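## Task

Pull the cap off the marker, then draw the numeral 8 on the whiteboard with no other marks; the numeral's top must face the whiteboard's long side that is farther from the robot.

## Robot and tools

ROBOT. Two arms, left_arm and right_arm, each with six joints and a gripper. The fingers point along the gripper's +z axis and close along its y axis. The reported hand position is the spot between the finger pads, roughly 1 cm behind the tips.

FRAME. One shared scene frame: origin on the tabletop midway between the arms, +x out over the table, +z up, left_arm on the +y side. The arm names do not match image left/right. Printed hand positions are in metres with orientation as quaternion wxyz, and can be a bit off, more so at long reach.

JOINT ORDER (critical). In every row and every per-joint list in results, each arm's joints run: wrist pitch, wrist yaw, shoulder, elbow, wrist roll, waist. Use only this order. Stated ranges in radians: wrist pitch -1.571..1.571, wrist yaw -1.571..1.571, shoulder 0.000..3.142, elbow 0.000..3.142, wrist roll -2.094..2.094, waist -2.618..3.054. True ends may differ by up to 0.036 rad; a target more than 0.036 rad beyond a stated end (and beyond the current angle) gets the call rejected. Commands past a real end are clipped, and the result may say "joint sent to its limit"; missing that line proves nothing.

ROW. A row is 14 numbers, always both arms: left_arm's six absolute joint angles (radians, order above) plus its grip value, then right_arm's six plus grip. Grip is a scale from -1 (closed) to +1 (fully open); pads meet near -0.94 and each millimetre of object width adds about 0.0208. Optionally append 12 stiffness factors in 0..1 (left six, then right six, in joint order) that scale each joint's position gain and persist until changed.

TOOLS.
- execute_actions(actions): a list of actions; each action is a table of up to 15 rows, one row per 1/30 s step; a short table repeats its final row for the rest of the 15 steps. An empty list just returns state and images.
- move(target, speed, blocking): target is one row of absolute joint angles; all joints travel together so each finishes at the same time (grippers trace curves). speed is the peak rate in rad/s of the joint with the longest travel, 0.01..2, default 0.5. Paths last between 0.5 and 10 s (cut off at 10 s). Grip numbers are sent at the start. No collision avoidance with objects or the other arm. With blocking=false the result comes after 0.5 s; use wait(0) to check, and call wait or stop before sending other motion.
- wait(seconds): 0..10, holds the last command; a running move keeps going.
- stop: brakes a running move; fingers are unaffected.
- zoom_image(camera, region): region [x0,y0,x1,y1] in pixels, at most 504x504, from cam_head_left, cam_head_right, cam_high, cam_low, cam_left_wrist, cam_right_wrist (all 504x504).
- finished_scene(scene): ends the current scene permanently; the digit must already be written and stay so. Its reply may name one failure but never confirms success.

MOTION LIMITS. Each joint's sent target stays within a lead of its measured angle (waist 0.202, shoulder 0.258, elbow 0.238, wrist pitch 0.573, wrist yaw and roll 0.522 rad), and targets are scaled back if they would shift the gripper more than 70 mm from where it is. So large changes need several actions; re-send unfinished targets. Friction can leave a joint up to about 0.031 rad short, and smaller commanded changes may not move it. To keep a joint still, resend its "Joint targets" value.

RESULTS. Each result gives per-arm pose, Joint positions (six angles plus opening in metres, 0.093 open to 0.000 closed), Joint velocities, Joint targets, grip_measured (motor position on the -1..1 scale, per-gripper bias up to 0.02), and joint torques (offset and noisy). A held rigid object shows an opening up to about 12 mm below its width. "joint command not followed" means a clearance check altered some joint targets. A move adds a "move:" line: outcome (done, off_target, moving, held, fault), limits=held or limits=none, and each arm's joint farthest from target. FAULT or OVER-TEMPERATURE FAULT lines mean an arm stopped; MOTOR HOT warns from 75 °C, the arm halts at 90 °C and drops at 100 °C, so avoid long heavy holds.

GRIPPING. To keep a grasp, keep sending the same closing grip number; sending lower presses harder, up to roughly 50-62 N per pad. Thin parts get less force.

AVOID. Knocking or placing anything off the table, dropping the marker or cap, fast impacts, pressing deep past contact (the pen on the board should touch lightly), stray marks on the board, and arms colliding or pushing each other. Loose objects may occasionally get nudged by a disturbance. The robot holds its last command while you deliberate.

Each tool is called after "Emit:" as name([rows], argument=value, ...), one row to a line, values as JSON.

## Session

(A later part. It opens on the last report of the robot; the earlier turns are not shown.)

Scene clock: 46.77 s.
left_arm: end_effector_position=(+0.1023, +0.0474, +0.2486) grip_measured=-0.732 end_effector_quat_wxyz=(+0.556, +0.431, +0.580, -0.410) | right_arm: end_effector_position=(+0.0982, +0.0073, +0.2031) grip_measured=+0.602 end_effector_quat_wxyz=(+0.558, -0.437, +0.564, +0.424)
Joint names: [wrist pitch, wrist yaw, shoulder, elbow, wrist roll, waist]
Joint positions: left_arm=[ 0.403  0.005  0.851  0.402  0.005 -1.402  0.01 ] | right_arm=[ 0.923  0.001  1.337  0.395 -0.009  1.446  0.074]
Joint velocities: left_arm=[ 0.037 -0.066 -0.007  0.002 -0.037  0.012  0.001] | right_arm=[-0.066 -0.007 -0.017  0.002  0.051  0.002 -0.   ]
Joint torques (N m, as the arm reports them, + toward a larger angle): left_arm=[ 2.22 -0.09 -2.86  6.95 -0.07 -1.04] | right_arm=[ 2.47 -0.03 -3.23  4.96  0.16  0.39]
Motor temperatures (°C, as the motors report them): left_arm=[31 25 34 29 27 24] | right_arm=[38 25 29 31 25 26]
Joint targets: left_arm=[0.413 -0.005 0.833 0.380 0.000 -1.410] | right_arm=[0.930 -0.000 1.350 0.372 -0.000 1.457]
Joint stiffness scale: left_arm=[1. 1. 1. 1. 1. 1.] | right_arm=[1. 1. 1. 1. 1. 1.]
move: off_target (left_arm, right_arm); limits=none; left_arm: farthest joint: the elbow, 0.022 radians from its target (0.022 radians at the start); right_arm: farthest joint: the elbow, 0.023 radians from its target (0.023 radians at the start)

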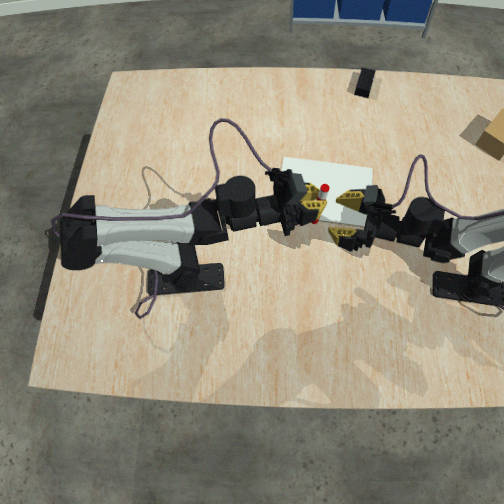

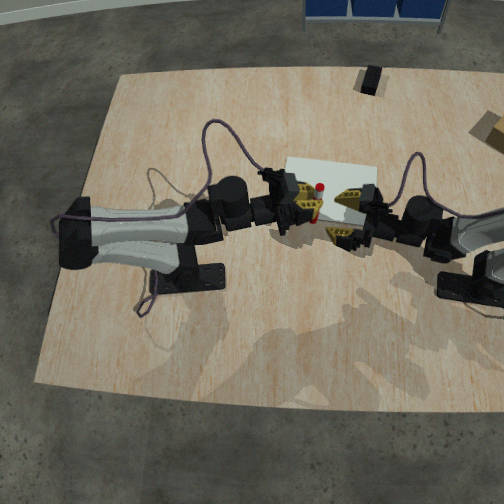

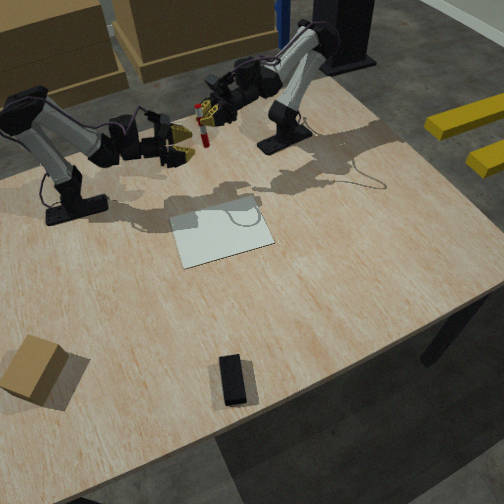

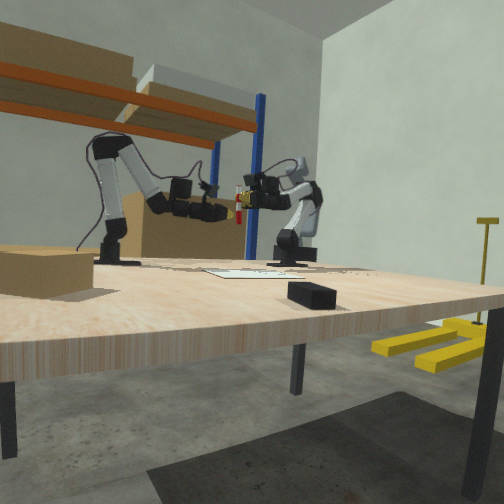

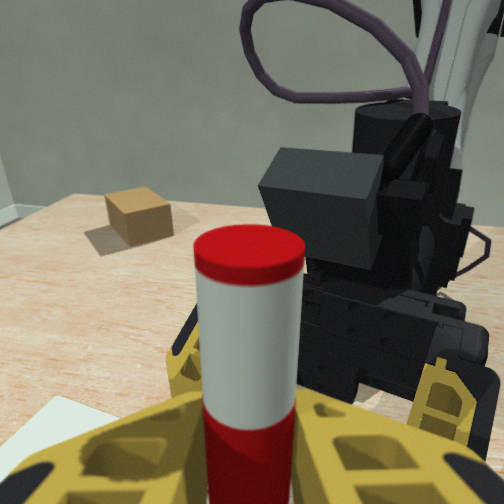

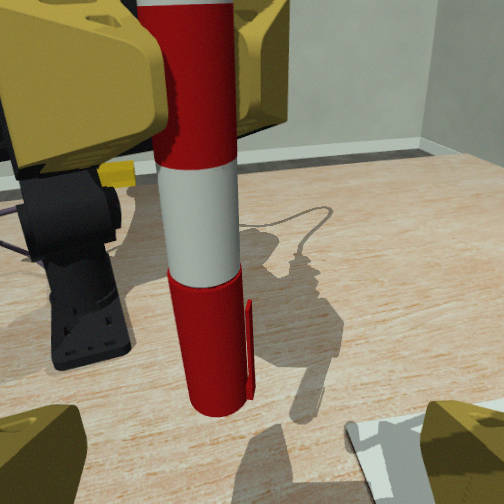

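Emit:
move(target=[0.573,-0.005,1.12,0.53,0,-1.438,-0.95,0.93,0,1.35,0.372,0,1.457,0.6], speed=0.3)

Emit:
zoom_image(camera="cam_low", region=[170,160,290,250])

Scene clock: 54.53 s.
left_arm: end_effector_position=(+0.1056, +0.0017, +0.2551) grip_measured=-0.732 end_effector_quat_wxyz=(+0.555, +0.436, +0.570, -0.421) | right_arm: end_effector_position=(+0.0982, +0.0073, +0.2031) grip_measured=+0.602 end_effector_quat_wxyz=(+0.558, -0.437, +0.564, +0.424)
Joint names: [wrist pitch, wrist yaw, shoulder, elbow, wrist roll, waist]
Joint positions: left_arm=[ 0.563  0.005  1.102  0.51   0.005 -1.43   0.01 ] | right_arm=[ 0.923  0.001  1.337  0.395 -0.009  1.446  0.074]
Joint velocities: left_arm=[ 0.007 -0.022 -0.002  0.012 -0.037 -0.007 -0.   ] | right_arm=[-0.022 -0.037 -0.012  0.007 -0.022 -0.002 -0.   ]
Joint torques (N m, as the arm reports them, + toward a larger angle): left_arm=[ 2.21 -0.09 -2.02 10.26 -0.07 -1.08] | right_arm=[ 2.47 -0.03 -3.22  4.97  0.16  0.39]
Motor temperatures (°C, as the motors report them): left_arm=[33 25 33 30 27 24] | right_arm=[38 25 29 31 25 26]
Joint targets: left_arm=[0.573 -0.005 1.120 0.530 0.000 -1.438] | right_arm=[0.930 0.000 1.350 0.372 0.000 1.457]
Joint stiffness scale: left_arm=[1. 1. 1. 1. 1. 1.] | right_arm=[1. 1. 1. 1. 1. 1.]
move: off_target (right_arm); limits=none; left_arm: farthest joint: the elbow, 0.020 radians from its target (0.128 radians at the start); right_arm: farthest joint: the elbow, 0.023 radians from its target (0.023 radians at the start)

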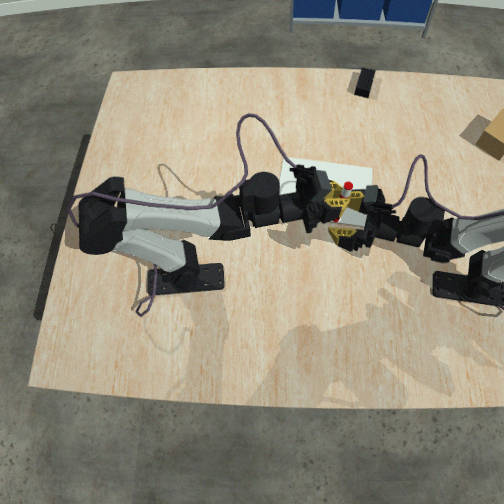

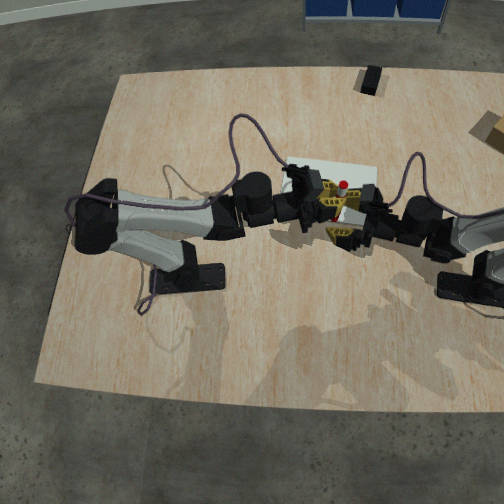

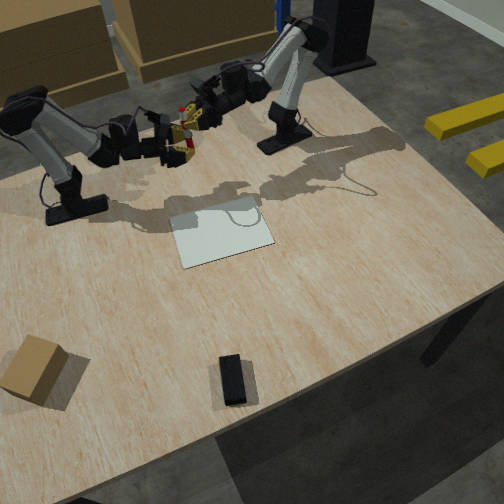

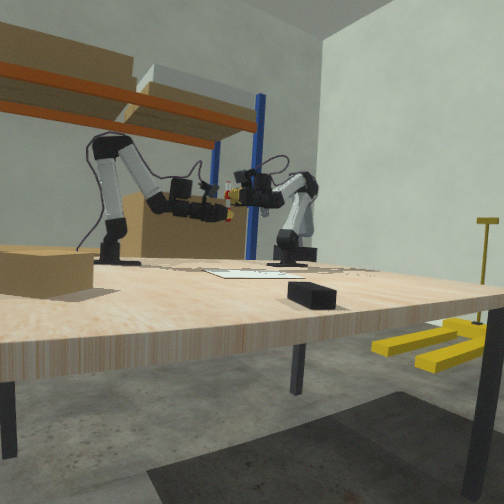

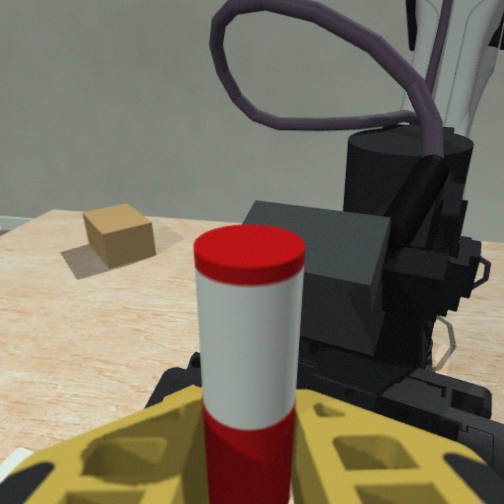

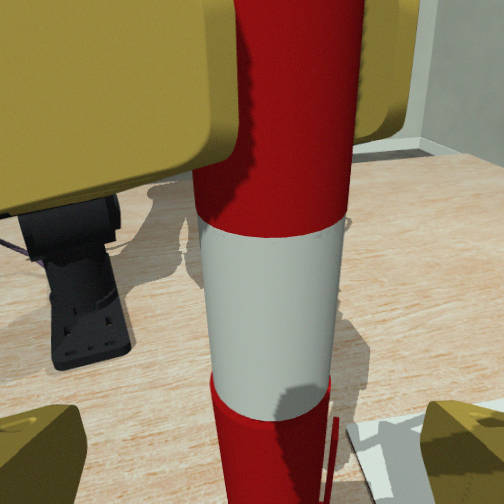

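Region (170, 160, 290, 250) of cam_low's 504x504 image, scaled by 4.200, with more detail than that image has; it fills the top 378 rows of this view, and the rest is white.

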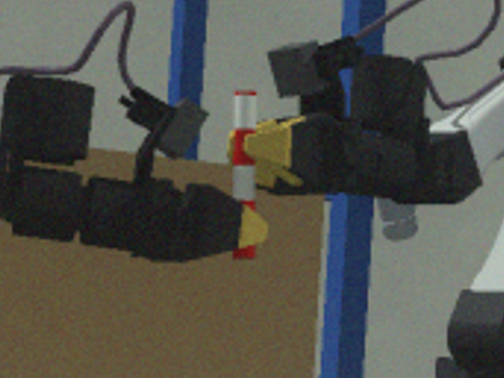

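Emit:
execute_actions([
  [[0.573,-0.005,1.12,0.53,0,-1.45,-0.95,0.93,0,1.35,0.372,0,1.457,0]],
  [[0.573,-0.005,1.12,0.53,0,-1.45,-0.95,0.93,0,1.35,0.372,0,1.45,-0.9]],
  [[0.62,-0.005,1.10,0.535,0,-1.445,-0.95,0.87,0,1.35,0.37,0,1.45,-0.9]],
  [[0.74,-0.005,1.09,0.54,0,-1.445,-0.95,0.75,0,1.352,0.367,0,1.45,-0.9]],
  [[0.84,-0.005,1.087,0.54,0,-1.445,-0.95,0.66,0,1.352,0.367,0,1.45,-0.9]],
  [[0.84,-0.005,1.087,0.54,0,-1.445,-0.95,0.66,0,1.352,0.367,0,1.45,-0.9]],
])

Scene clock: 65.87 s.
left_arm: end_effector_position=(+0.0995, +0.0066, +0.3270) grip_measured=-0.732 end_effector_quat_wxyz=(+0.628, +0.374, +0.484, -0.482) | right_arm: end_effector_position=(+0.0967, -0.0002, +0.1455) grip_measured=-0.666 end_effector_quat_wxyz=(+0.487, -0.484, +0.627, +0.369)
Joint names: [wrist pitch, wrist yaw, shoulder, elbow, wrist roll, waist]
Joint positions: left_arm=[ 0.83   0.004  1.102  0.526  0.003 -1.443  0.01 ] | right_arm=[ 0.688  0.004  1.34   0.395 -0.009  1.446  0.013]
Joint velocities: left_arm=[-0.007 -0.037  0.017 -0.002 -0.022 -0.007  0.001] | right_arm=[-0.007  0.007  0.007 -0.012  0.022 -0.012 -0.   ]
Joint torques (N m, as the arm reports them, + toward a larger angle): left_arm=[ 2.03 -0.08 -4.13  9.59 -0.06 -0.58] | right_arm=[ 2.11 -0.05 -3.35  4.59  0.15 -0.1 ]
Motor temperatures (°C, as the motors report them): left_arm=[34 25 32 31 27 24] | right_arm=[38 25 29 31 25 26]
Joint targets: left_arm=[0.840 -0.005 1.087 0.540 -0.000 -1.445] | right_arm=[0.660 -0.000 1.352 0.367 -0.000 1.450]
Joint stiffness scale: left_arm=[1. 1. 1. 1. 1. 1.] | right_arm=[1. 1. 1. 1. 1. 1.]

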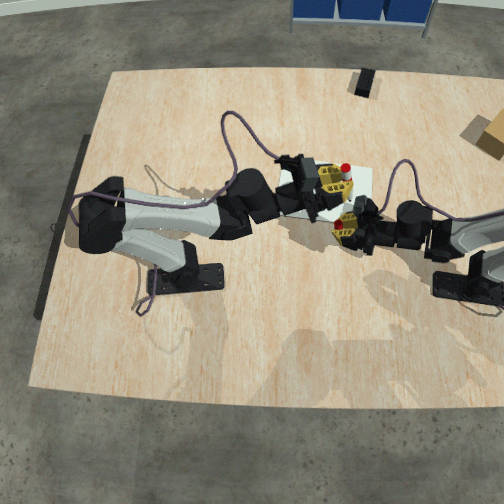

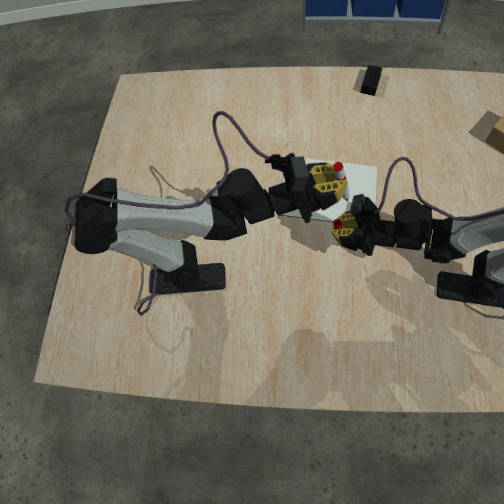

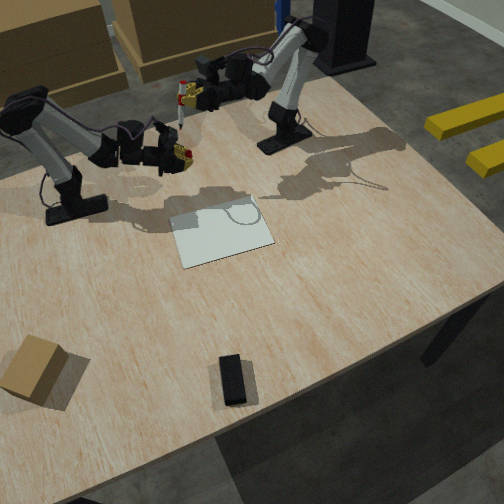

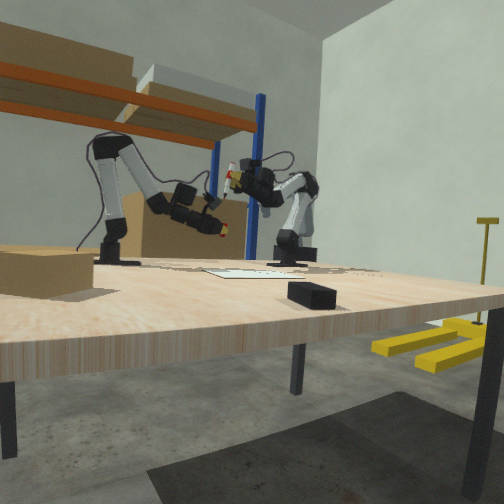

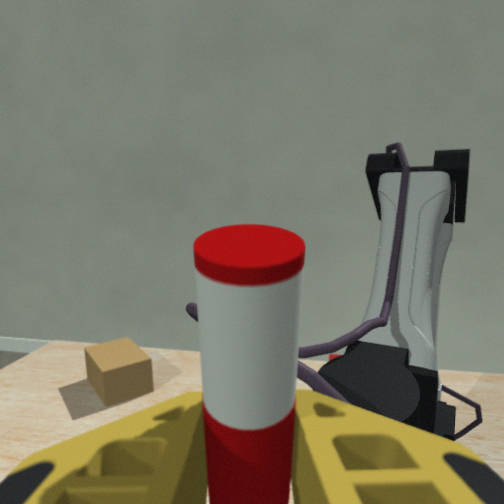

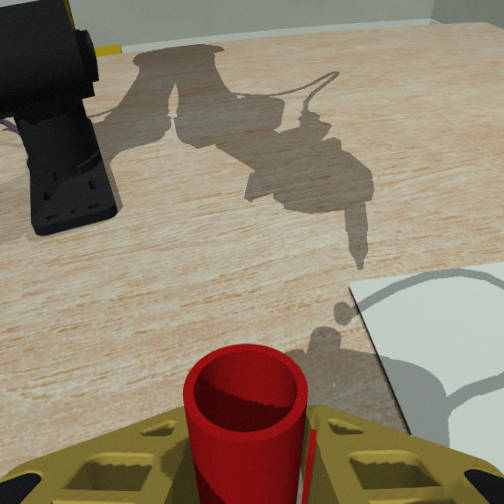

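Emit:
move(target=[0.95,-0.005,1.2,0.62,0,-1.15,-0.95,0.68,0,1.25,0.4,0,1.85,-0.9], speed=0.6)

Emit:
move(target=[1.15,-0.005,1.972,0.715,0,-1.054,-0.95,0.68,0,1.25,0.4,0,1.85,-0.9], speed=0.6)

Emit:
zoom_image(camera="cam_low", region=[180,190,340,310])

Emit:
zoom_image(camera="cam_high", region=[150,170,290,280])

Scene clock: 92.73 s.
left_arm: end_effector_position=(+0.2032, +0.0394, +0.3594) grip_measured=-0.732 end_effector_quat_wxyz=(+0.718, +0.280, +0.495, -0.402) | right_arm: end_effector_position=(-0.0538, +0.0060, +0.1748) grip_measured=-0.666 end_effector_quat_wxyz=(-0.425, +0.579, -0.503, -0.481)
Joint names: [wrist pitch, wrist yaw, shoulder, elbow, wrist roll, waist]
Joint positions: left_arm=[ 0.94   0.002  1.18   0.601  0.003 -1.156  0.01 ] | right_arm=[ 0.688  0.002  1.26   0.395 -0.009  1.839  0.013]
Joint velocities: left_arm=[ 0.022  0.081 -0.007 -0.002  0.007 -0.022 -0.   ] | right_arm=[-0.022 -0.022 -0.027 -0.002  0.022 -0.022  0.   ]
Joint torques (N m, as the arm reports them, + toward a larger angle): left_arm=[ 1.91 -0.07 -2.28  9.91 -0.07  0.21] | right_arm=[ 2.33 -0.03 -4.55  7.22  0.15  0.36]
Motor temperatures (°C, as the motors report them): left_arm=[35 25 31 34 27 24] | right_arm=[38 25 29 31 25 26]
Joint targets: left_arm=[0.950 -0.005 1.200 0.620 -0.000 -1.150] | right_arm=[0.680 0.000 1.250 0.400 0.000 1.850]
Joint stiffness scale: left_arm=[1. 1. 1. 1. 1. 1.] | right_arm=[1. 1. 1. 1. 1. 1.]
move: done; limits=none; left_arm: farthest joint: the shoulder, 0.020 radians from its target (0.098 radians at the start); right_arm: farthest joint: the waist, 0.011 radians from its target (0.404 radians at the start)

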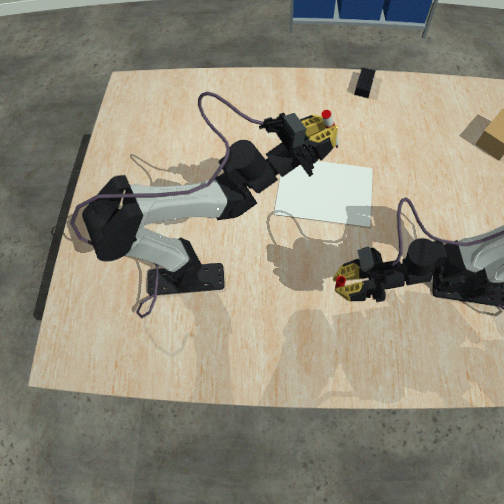

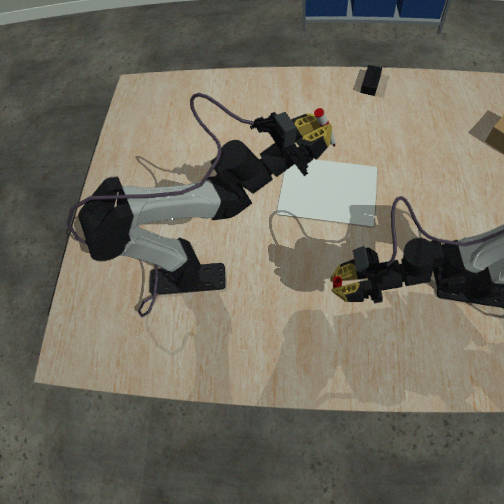

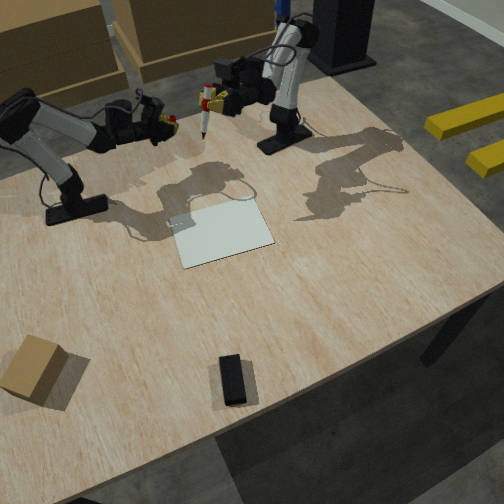

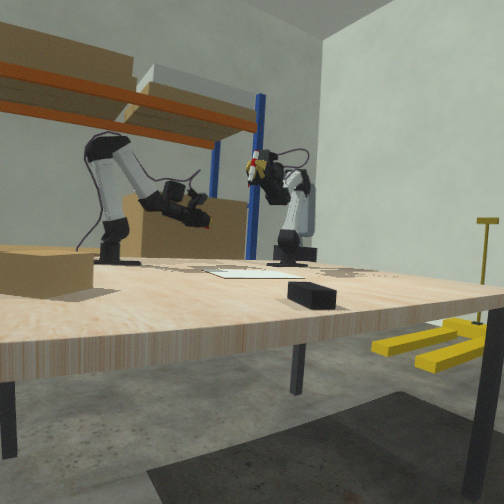

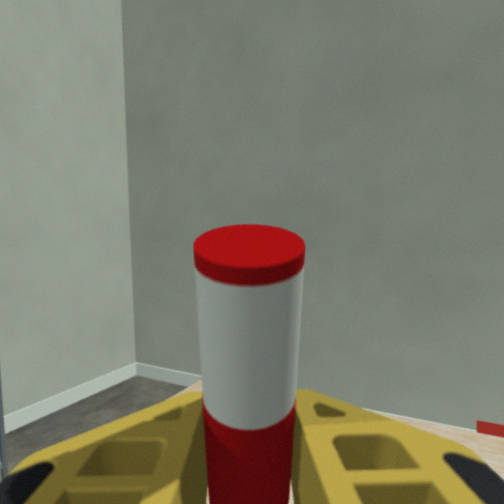

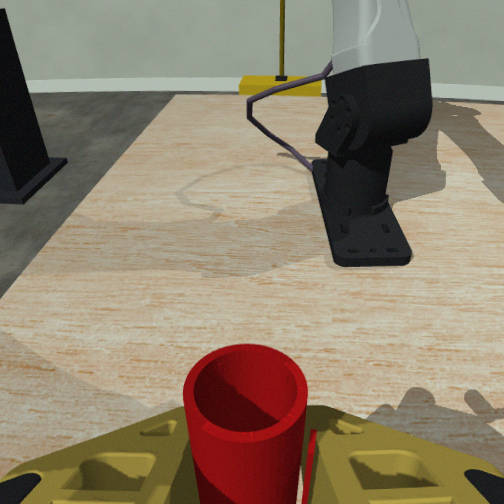

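Scene clock: 94.80 s.
left_arm: end_effector_position=(+0.2977, -0.0259, +0.1111) grip_measured=-0.732 end_effector_quat_wxyz=(+0.591, +0.338, +0.670, -0.296) | right_arm: end_effector_position=(-0.0538, +0.0060, +0.1748) grip_measured=-0.666 end_effector_quat_wxyz=(-0.425, +0.579, -0.503, -0.481)
Joint names: [wrist pitch, wrist yaw, shoulder, elbow, wrist roll, waist]
Joint positions: left_arm=[ 1.141  0.002  1.961  0.693  0.003 -1.061  0.01 ] | right_arm=[ 0.688  0.002  1.26   0.395 -0.009  1.839  0.013]
Joint velocities: left_arm=[ 0.007  0.037 -0.002 -0.012 -0.051 -0.007 -0.001] | right_arm=[ 0.037 -0.007  0.007  0.012 -0.081 -0.017  0.   ]
Joint torques (N m, as the arm reports them, + toward a larger angle): left_arm=[ 2.24 -0.07 -7.74  7.92 -0.07  0.24] | right_arm=[ 2.33 -0.03 -4.55  7.21  0.15  0.36]
Motor temperatures (°C, as the motors report them): left_arm=[35 25 31 34 27 24] | right_arm=[38 25 29 31 25 26]
Joint targets: left_arm=[1.150 -0.005 1.972 0.715 -0.000 -1.054] | right_arm=[0.680 0.000 1.250 0.400 -0.000 1.850]
Joint stiffness scale: left_arm=[1. 1. 1. 1. 1. 1.] | right_arm=[1. 1. 1. 1. 1. 1.]
move: off_target (left_arm); limits=none; left_arm: farthest joint: the elbow, 0.022 radians from its target (0.114 radians at the start); right_arm: farthest joint: the waist, 0.011 radians from its target (0.011 radians at the start)

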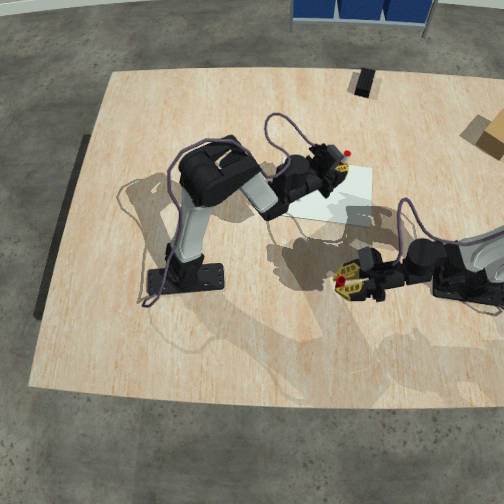

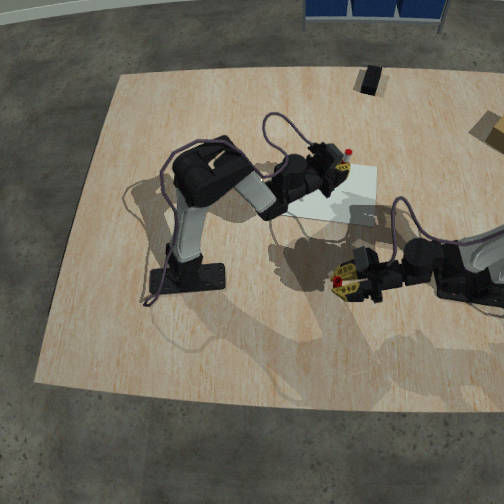

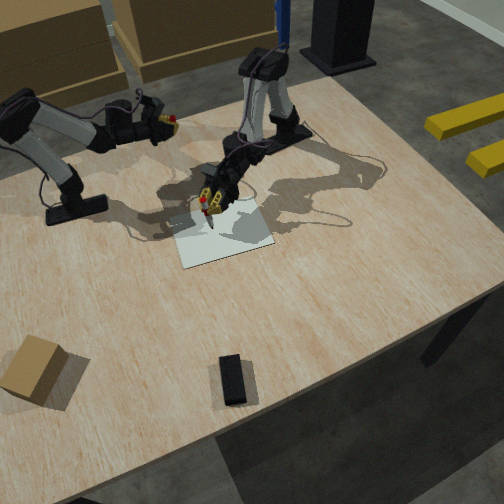

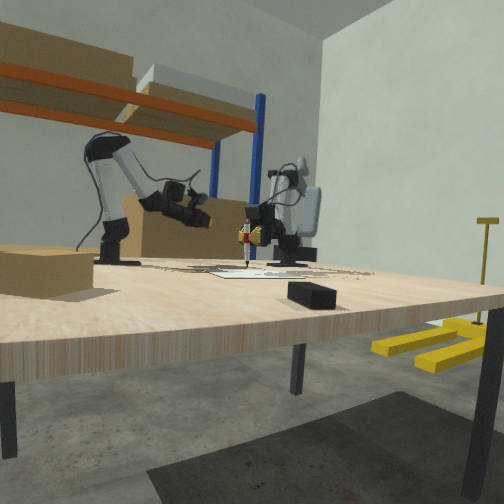

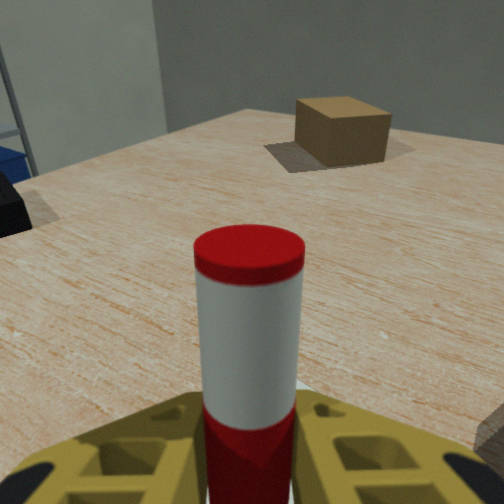

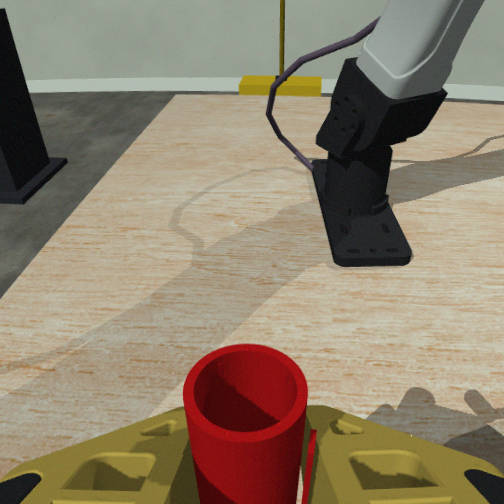

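Region (180, 190, 340, 310) of cam_low's 504x504 image, scaled by 3.150, with more detail than that image has; it fills the top 378 rows of this view, and the rest is white.

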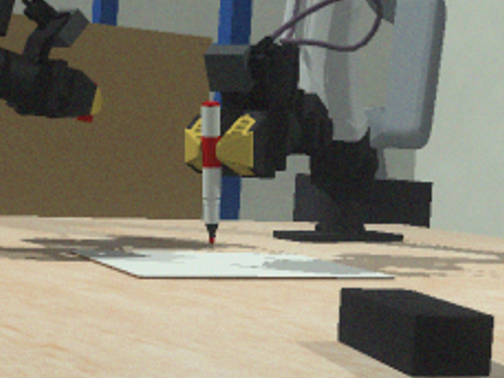

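Region (150, 170, 290, 280) of cam_high's 504x504 image, scaled by 3.600, with more detail than that image has; it fills the top 396 rows of this view, and the rest is white.

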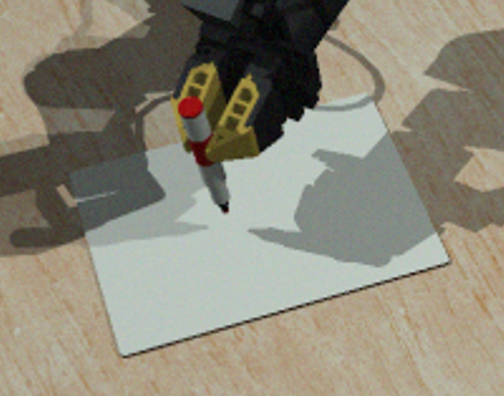

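Emit:
move(target=[0.98,0,1.975,0.693,0,-1.058,-0.95,0.68,0,1.25,0.4,0,1.85,-0.9], speed=0.14)

Scene clock: 99.47 s.
left_arm: end_effector_position=(+0.2954, -0.0228, +0.0891) grip_measured=-0.732 end_effector_quat_wxyz=(+0.560, +0.351, +0.697, -0.280) | right_arm: end_effector_position=(-0.0538, +0.0060, +0.1748) grip_measured=-0.666 end_effector_quat_wxyz=(-0.425, +0.579, -0.503, -0.481)
Joint names: [wrist pitch, wrist yaw, shoulder, elbow, wrist roll, waist]
Joint positions: left_arm=[ 1.049  0.002  1.961  0.693  0.003 -1.061  0.01 ] | right_arm=[ 0.688  0.002  1.26   0.395 -0.009  1.839  0.013]
Joint velocities: left_arm=[-0.007  0.051 -0.017 -0.012  0.007 -0.007 -0.   ] | right_arm=[ 0.007 -0.007  0.012 -0.002  0.051  0.007  0.001]
Joint torques (N m, as the arm reports them, + toward a larger angle): left_arm=[ 1.53 -0.02 -7.53  6.08 -0.07 -0.1 ] | right_arm=[ 2.33 -0.03 -4.54  7.21  0.15  0.37]
Motor temperatures (°C, as the motors report them): left_arm=[36 25 32 34 27 24] | right_arm=[38 25 29 31 25 26]
Joint targets: left_arm=[0.980 -0.000 1.975 0.693 0.000 -1.058] | right_arm=[0.680 -0.000 1.250 0.400 0.000 1.850]
Joint stiffness scale: left_arm=[1. 1. 1. 1. 1. 1.] | right_arm=[1. 1. 1. 1. 1. 1.]
move: off_target (left_arm); limits=none; left_arm: farthest joint: the wrist pitch, 0.069 radians from its target (0.161 radians at the start); right_arm: farthest joint: the waist, 0.011 radians from its target (0.011 radians at the start)

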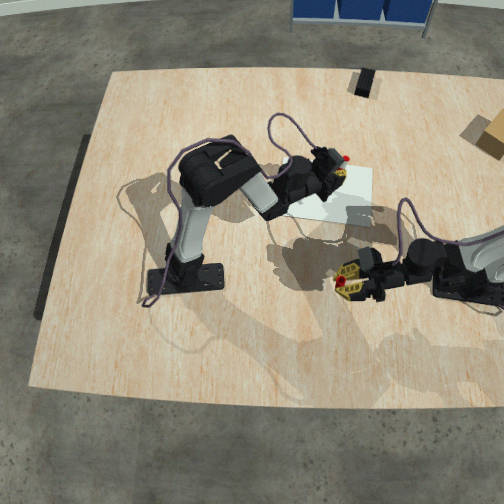

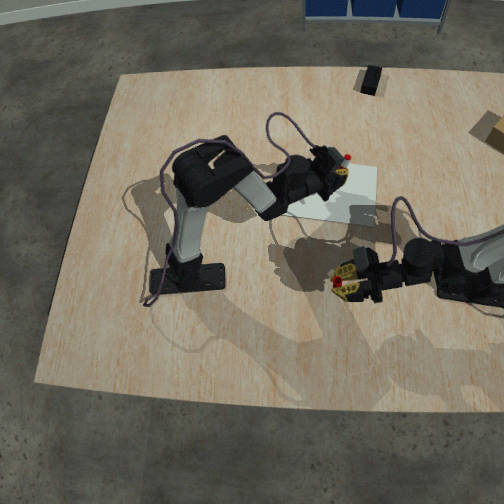

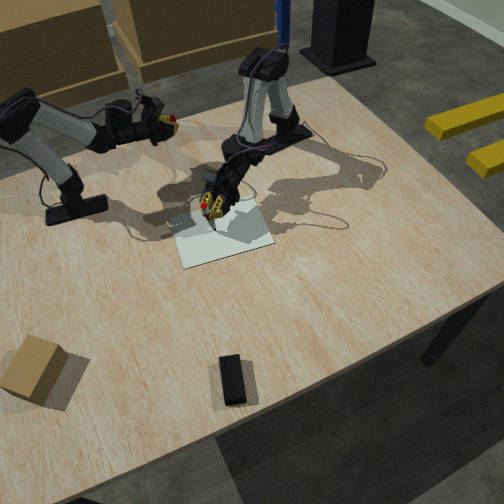

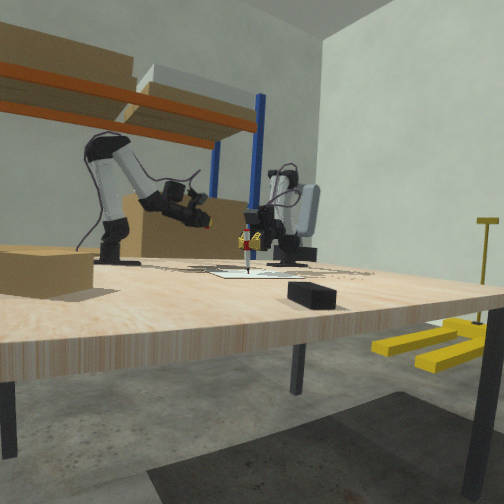

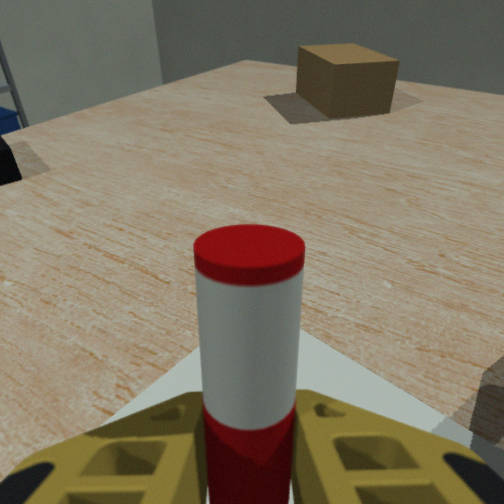

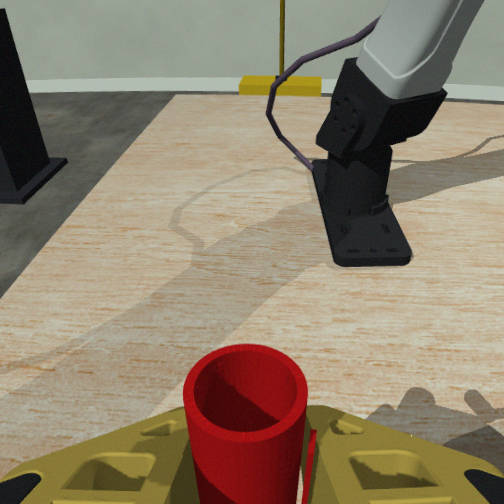

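Emit:
execute_actions([
  [[0.925,0,2.016,0.752,0,-1.056,-0.95,0.68,0,1.25,0.4,0,1.85,-0.9]],
  [[0.898,0,2.043,0.80,0,-1.054,-0.95,0.68,0,1.25,0.4,0,1.85,-0.9]],
  [[0.867,0,2.082,0.87,0,-1.035,-0.95,0.68,0,1.25,0.4,0,1.85,-0.9]],
  [[0.854,0,2.098,0.899,0,-1.005,-0.95,0.68,0,1.25,0.4,0,1.85,-0.9]],
])

Emit:
execute_actions([
  [[0.885,0,2.05,0.826,0,-0.974,-0.95,0.68,0,1.25,0.4,0,1.85,-0.9]],
  [[0.918,0,2.011,0.756,0,-0.959,-0.95,0.68,0,1.25,0.4,0,1.85,-0.9]],
  [[0.947,0,1.972,0.688,0,-0.995,-0.95,0.68,0,1.25,0.4,0,1.85,-0.9]],
  [[0.957,0,1.956,0.66,0,-1.027,-0.95,0.68,0,1.25,0.4,0,1.85,-0.9]],
])

Emit:
zoom_image(camera="cam_high", region=[150,170,290,280])

Scene clock: 112.87 s.
left_arm: end_effector_position=(+0.3418, -0.0419, +0.0887) grip_measured=-0.732 end_effector_quat_wxyz=(+0.560, +0.335, +0.710, -0.265) | right_arm: end_effector_position=(-0.0538, +0.0060, +0.1748) grip_measured=-0.666 end_effector_quat_wxyz=(-0.425, +0.579, -0.503, -0.481)
Joint names: [wrist pitch, wrist yaw, shoulder, elbow, wrist roll, waist]
Joint positions: left_arm=[ 0.933  0.004  2.059  0.892 -0.001 -1.012  0.01 ] | right_arm=[ 0.688  0.002  1.26   0.395 -0.009  1.839  0.013]
Joint velocities: left_arm=[ 0.051  0.022 -0.022 -0.002 -0.022 -0.007 -0.001] | right_arm=[-0.037 -0.007  0.012  0.002 -0.037 -0.002  0.   ]
Joint torques (N m, as the arm reports them, + toward a larger angle): left_arm=[ 1.43 -0.03 -7.07  7.17 -0.02  0.28] | right_arm=[ 2.33 -0.03 -4.56  7.21  0.15  0.37]
Motor temperatures (°C, as the motors report them): left_arm=[35 25 33 33 27 24] | right_arm=[39 25 29 33 25 26]
Joint targets: left_arm=[0.854 -0.000 2.098 0.899 0.000 -1.005] | right_arm=[0.680 -0.000 1.250 0.400 -0.000 1.850]
Joint stiffness scale: left_arm=[1. 1. 1. 1. 1. 1.] | right_arm=[1. 1. 1. 1. 1. 1.]

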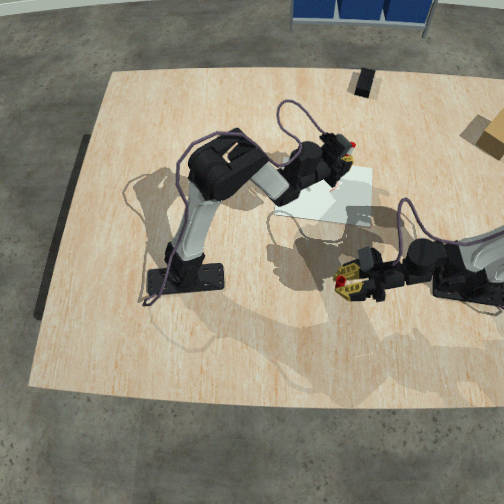

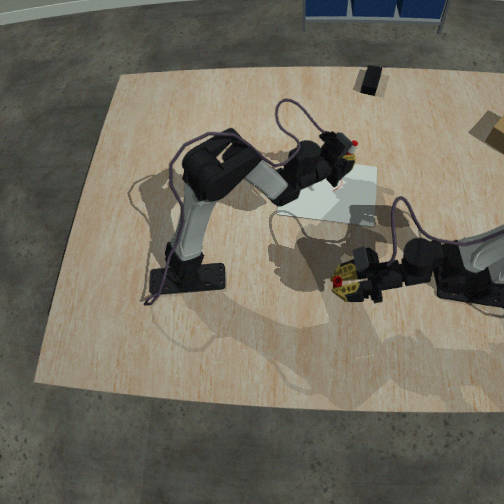

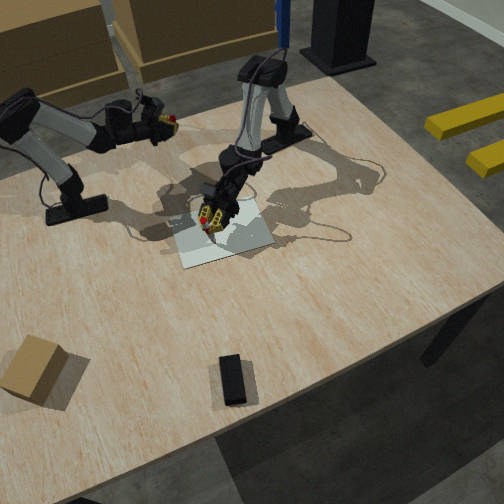

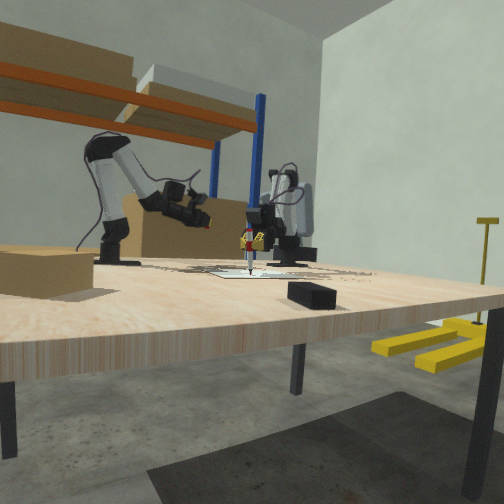

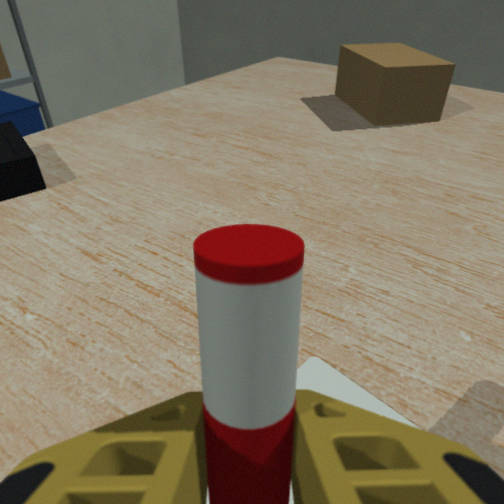

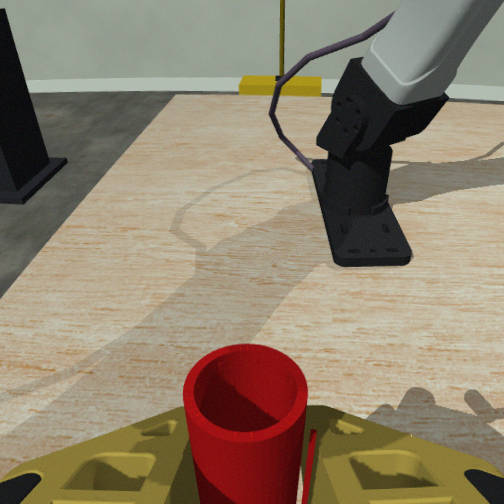

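Scene clock: 114.87 s.
left_arm: end_effector_position=(+0.3118, -0.0096, +0.0882) grip_measured=-0.732 end_effector_quat_wxyz=(+0.561, +0.337, +0.708, -0.265) | right_arm: end_effector_position=(-0.0538, +0.0060, +0.1748) grip_measured=-0.666 end_effector_quat_wxyz=(-0.425, +0.579, -0.503, -0.481)
Joint names: [wrist pitch, wrist yaw, shoulder, elbow, wrist roll, waist]
Joint positions: left_arm=[ 1.025 -0.     1.953  0.696  0.003 -1.019  0.01 ] | right_arm=[ 0.688  0.002  1.26   0.395 -0.009  1.839  0.013]
Joint velocities: left_arm=[ 0.007 -0.007 -0.012  0.012  0.022  0.002 -0.001] | right_arm=[ 0.051  0.022 -0.012  0.007  0.022 -0.022 -0.001]
Joint torques (N m, as the arm reports them, + toward a larger angle): left_arm=[ 1.53  0.01 -8.3   3.12 -0.06 -1.09] | right_arm=[ 2.33 -0.03 -4.55  7.21  0.15  0.36]
Motor temperatures (°C, as the motors report them): left_arm=[35 25 33 33 27 24] | right_arm=[39 25 29 33 25 26]
Joint targets: left_arm=[0.957 0.000 1.956 0.660 0.000 -1.027] | right_arm=[0.680 0.000 1.250 0.400 0.000 1.850]
Joint stiffness scale: left_arm=[1. 1. 1. 1. 1. 1.] | right_arm=[1. 1. 1. 1. 1. 1.]

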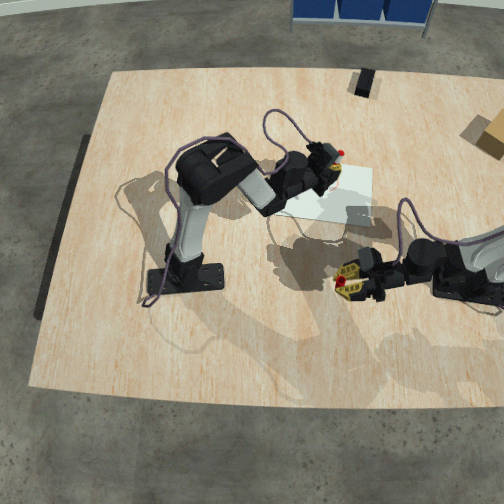

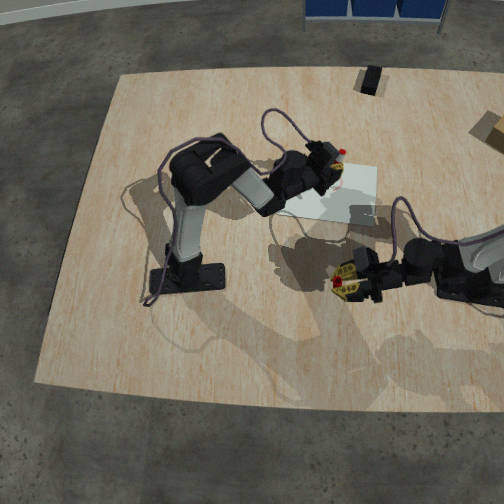

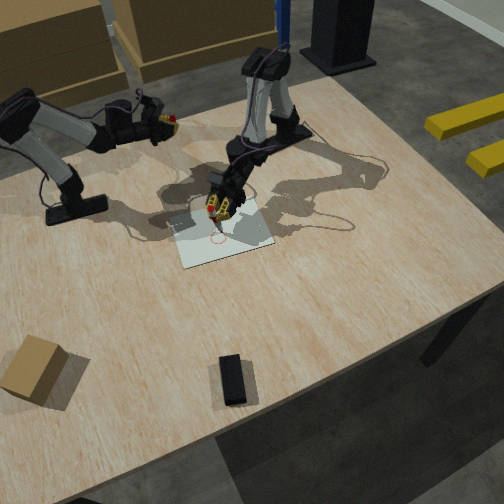

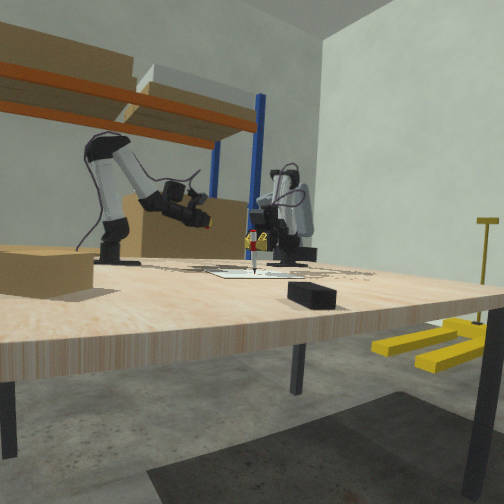

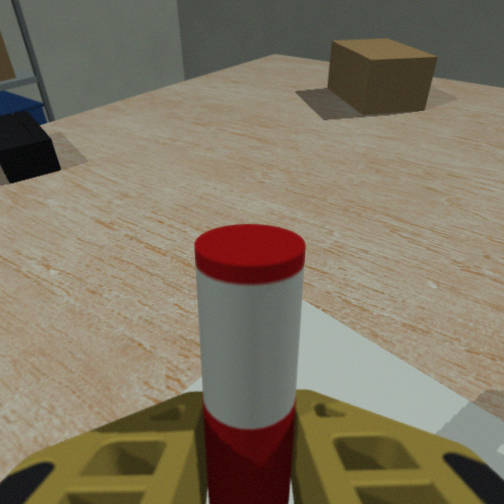

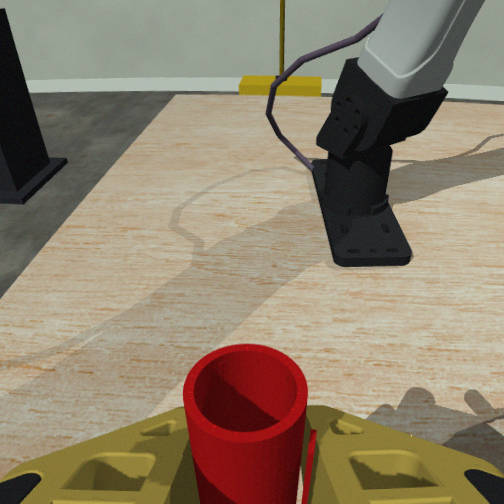

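Region (150, 170, 290, 280) of cam_high's 504x504 image, scaled by 3.600, with more detail than that image has; it fills the top 396 rows of this view, and the rest is white.

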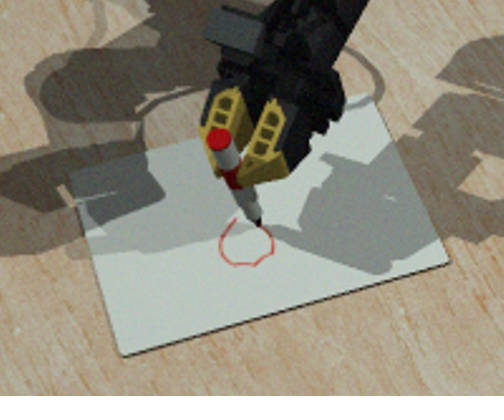

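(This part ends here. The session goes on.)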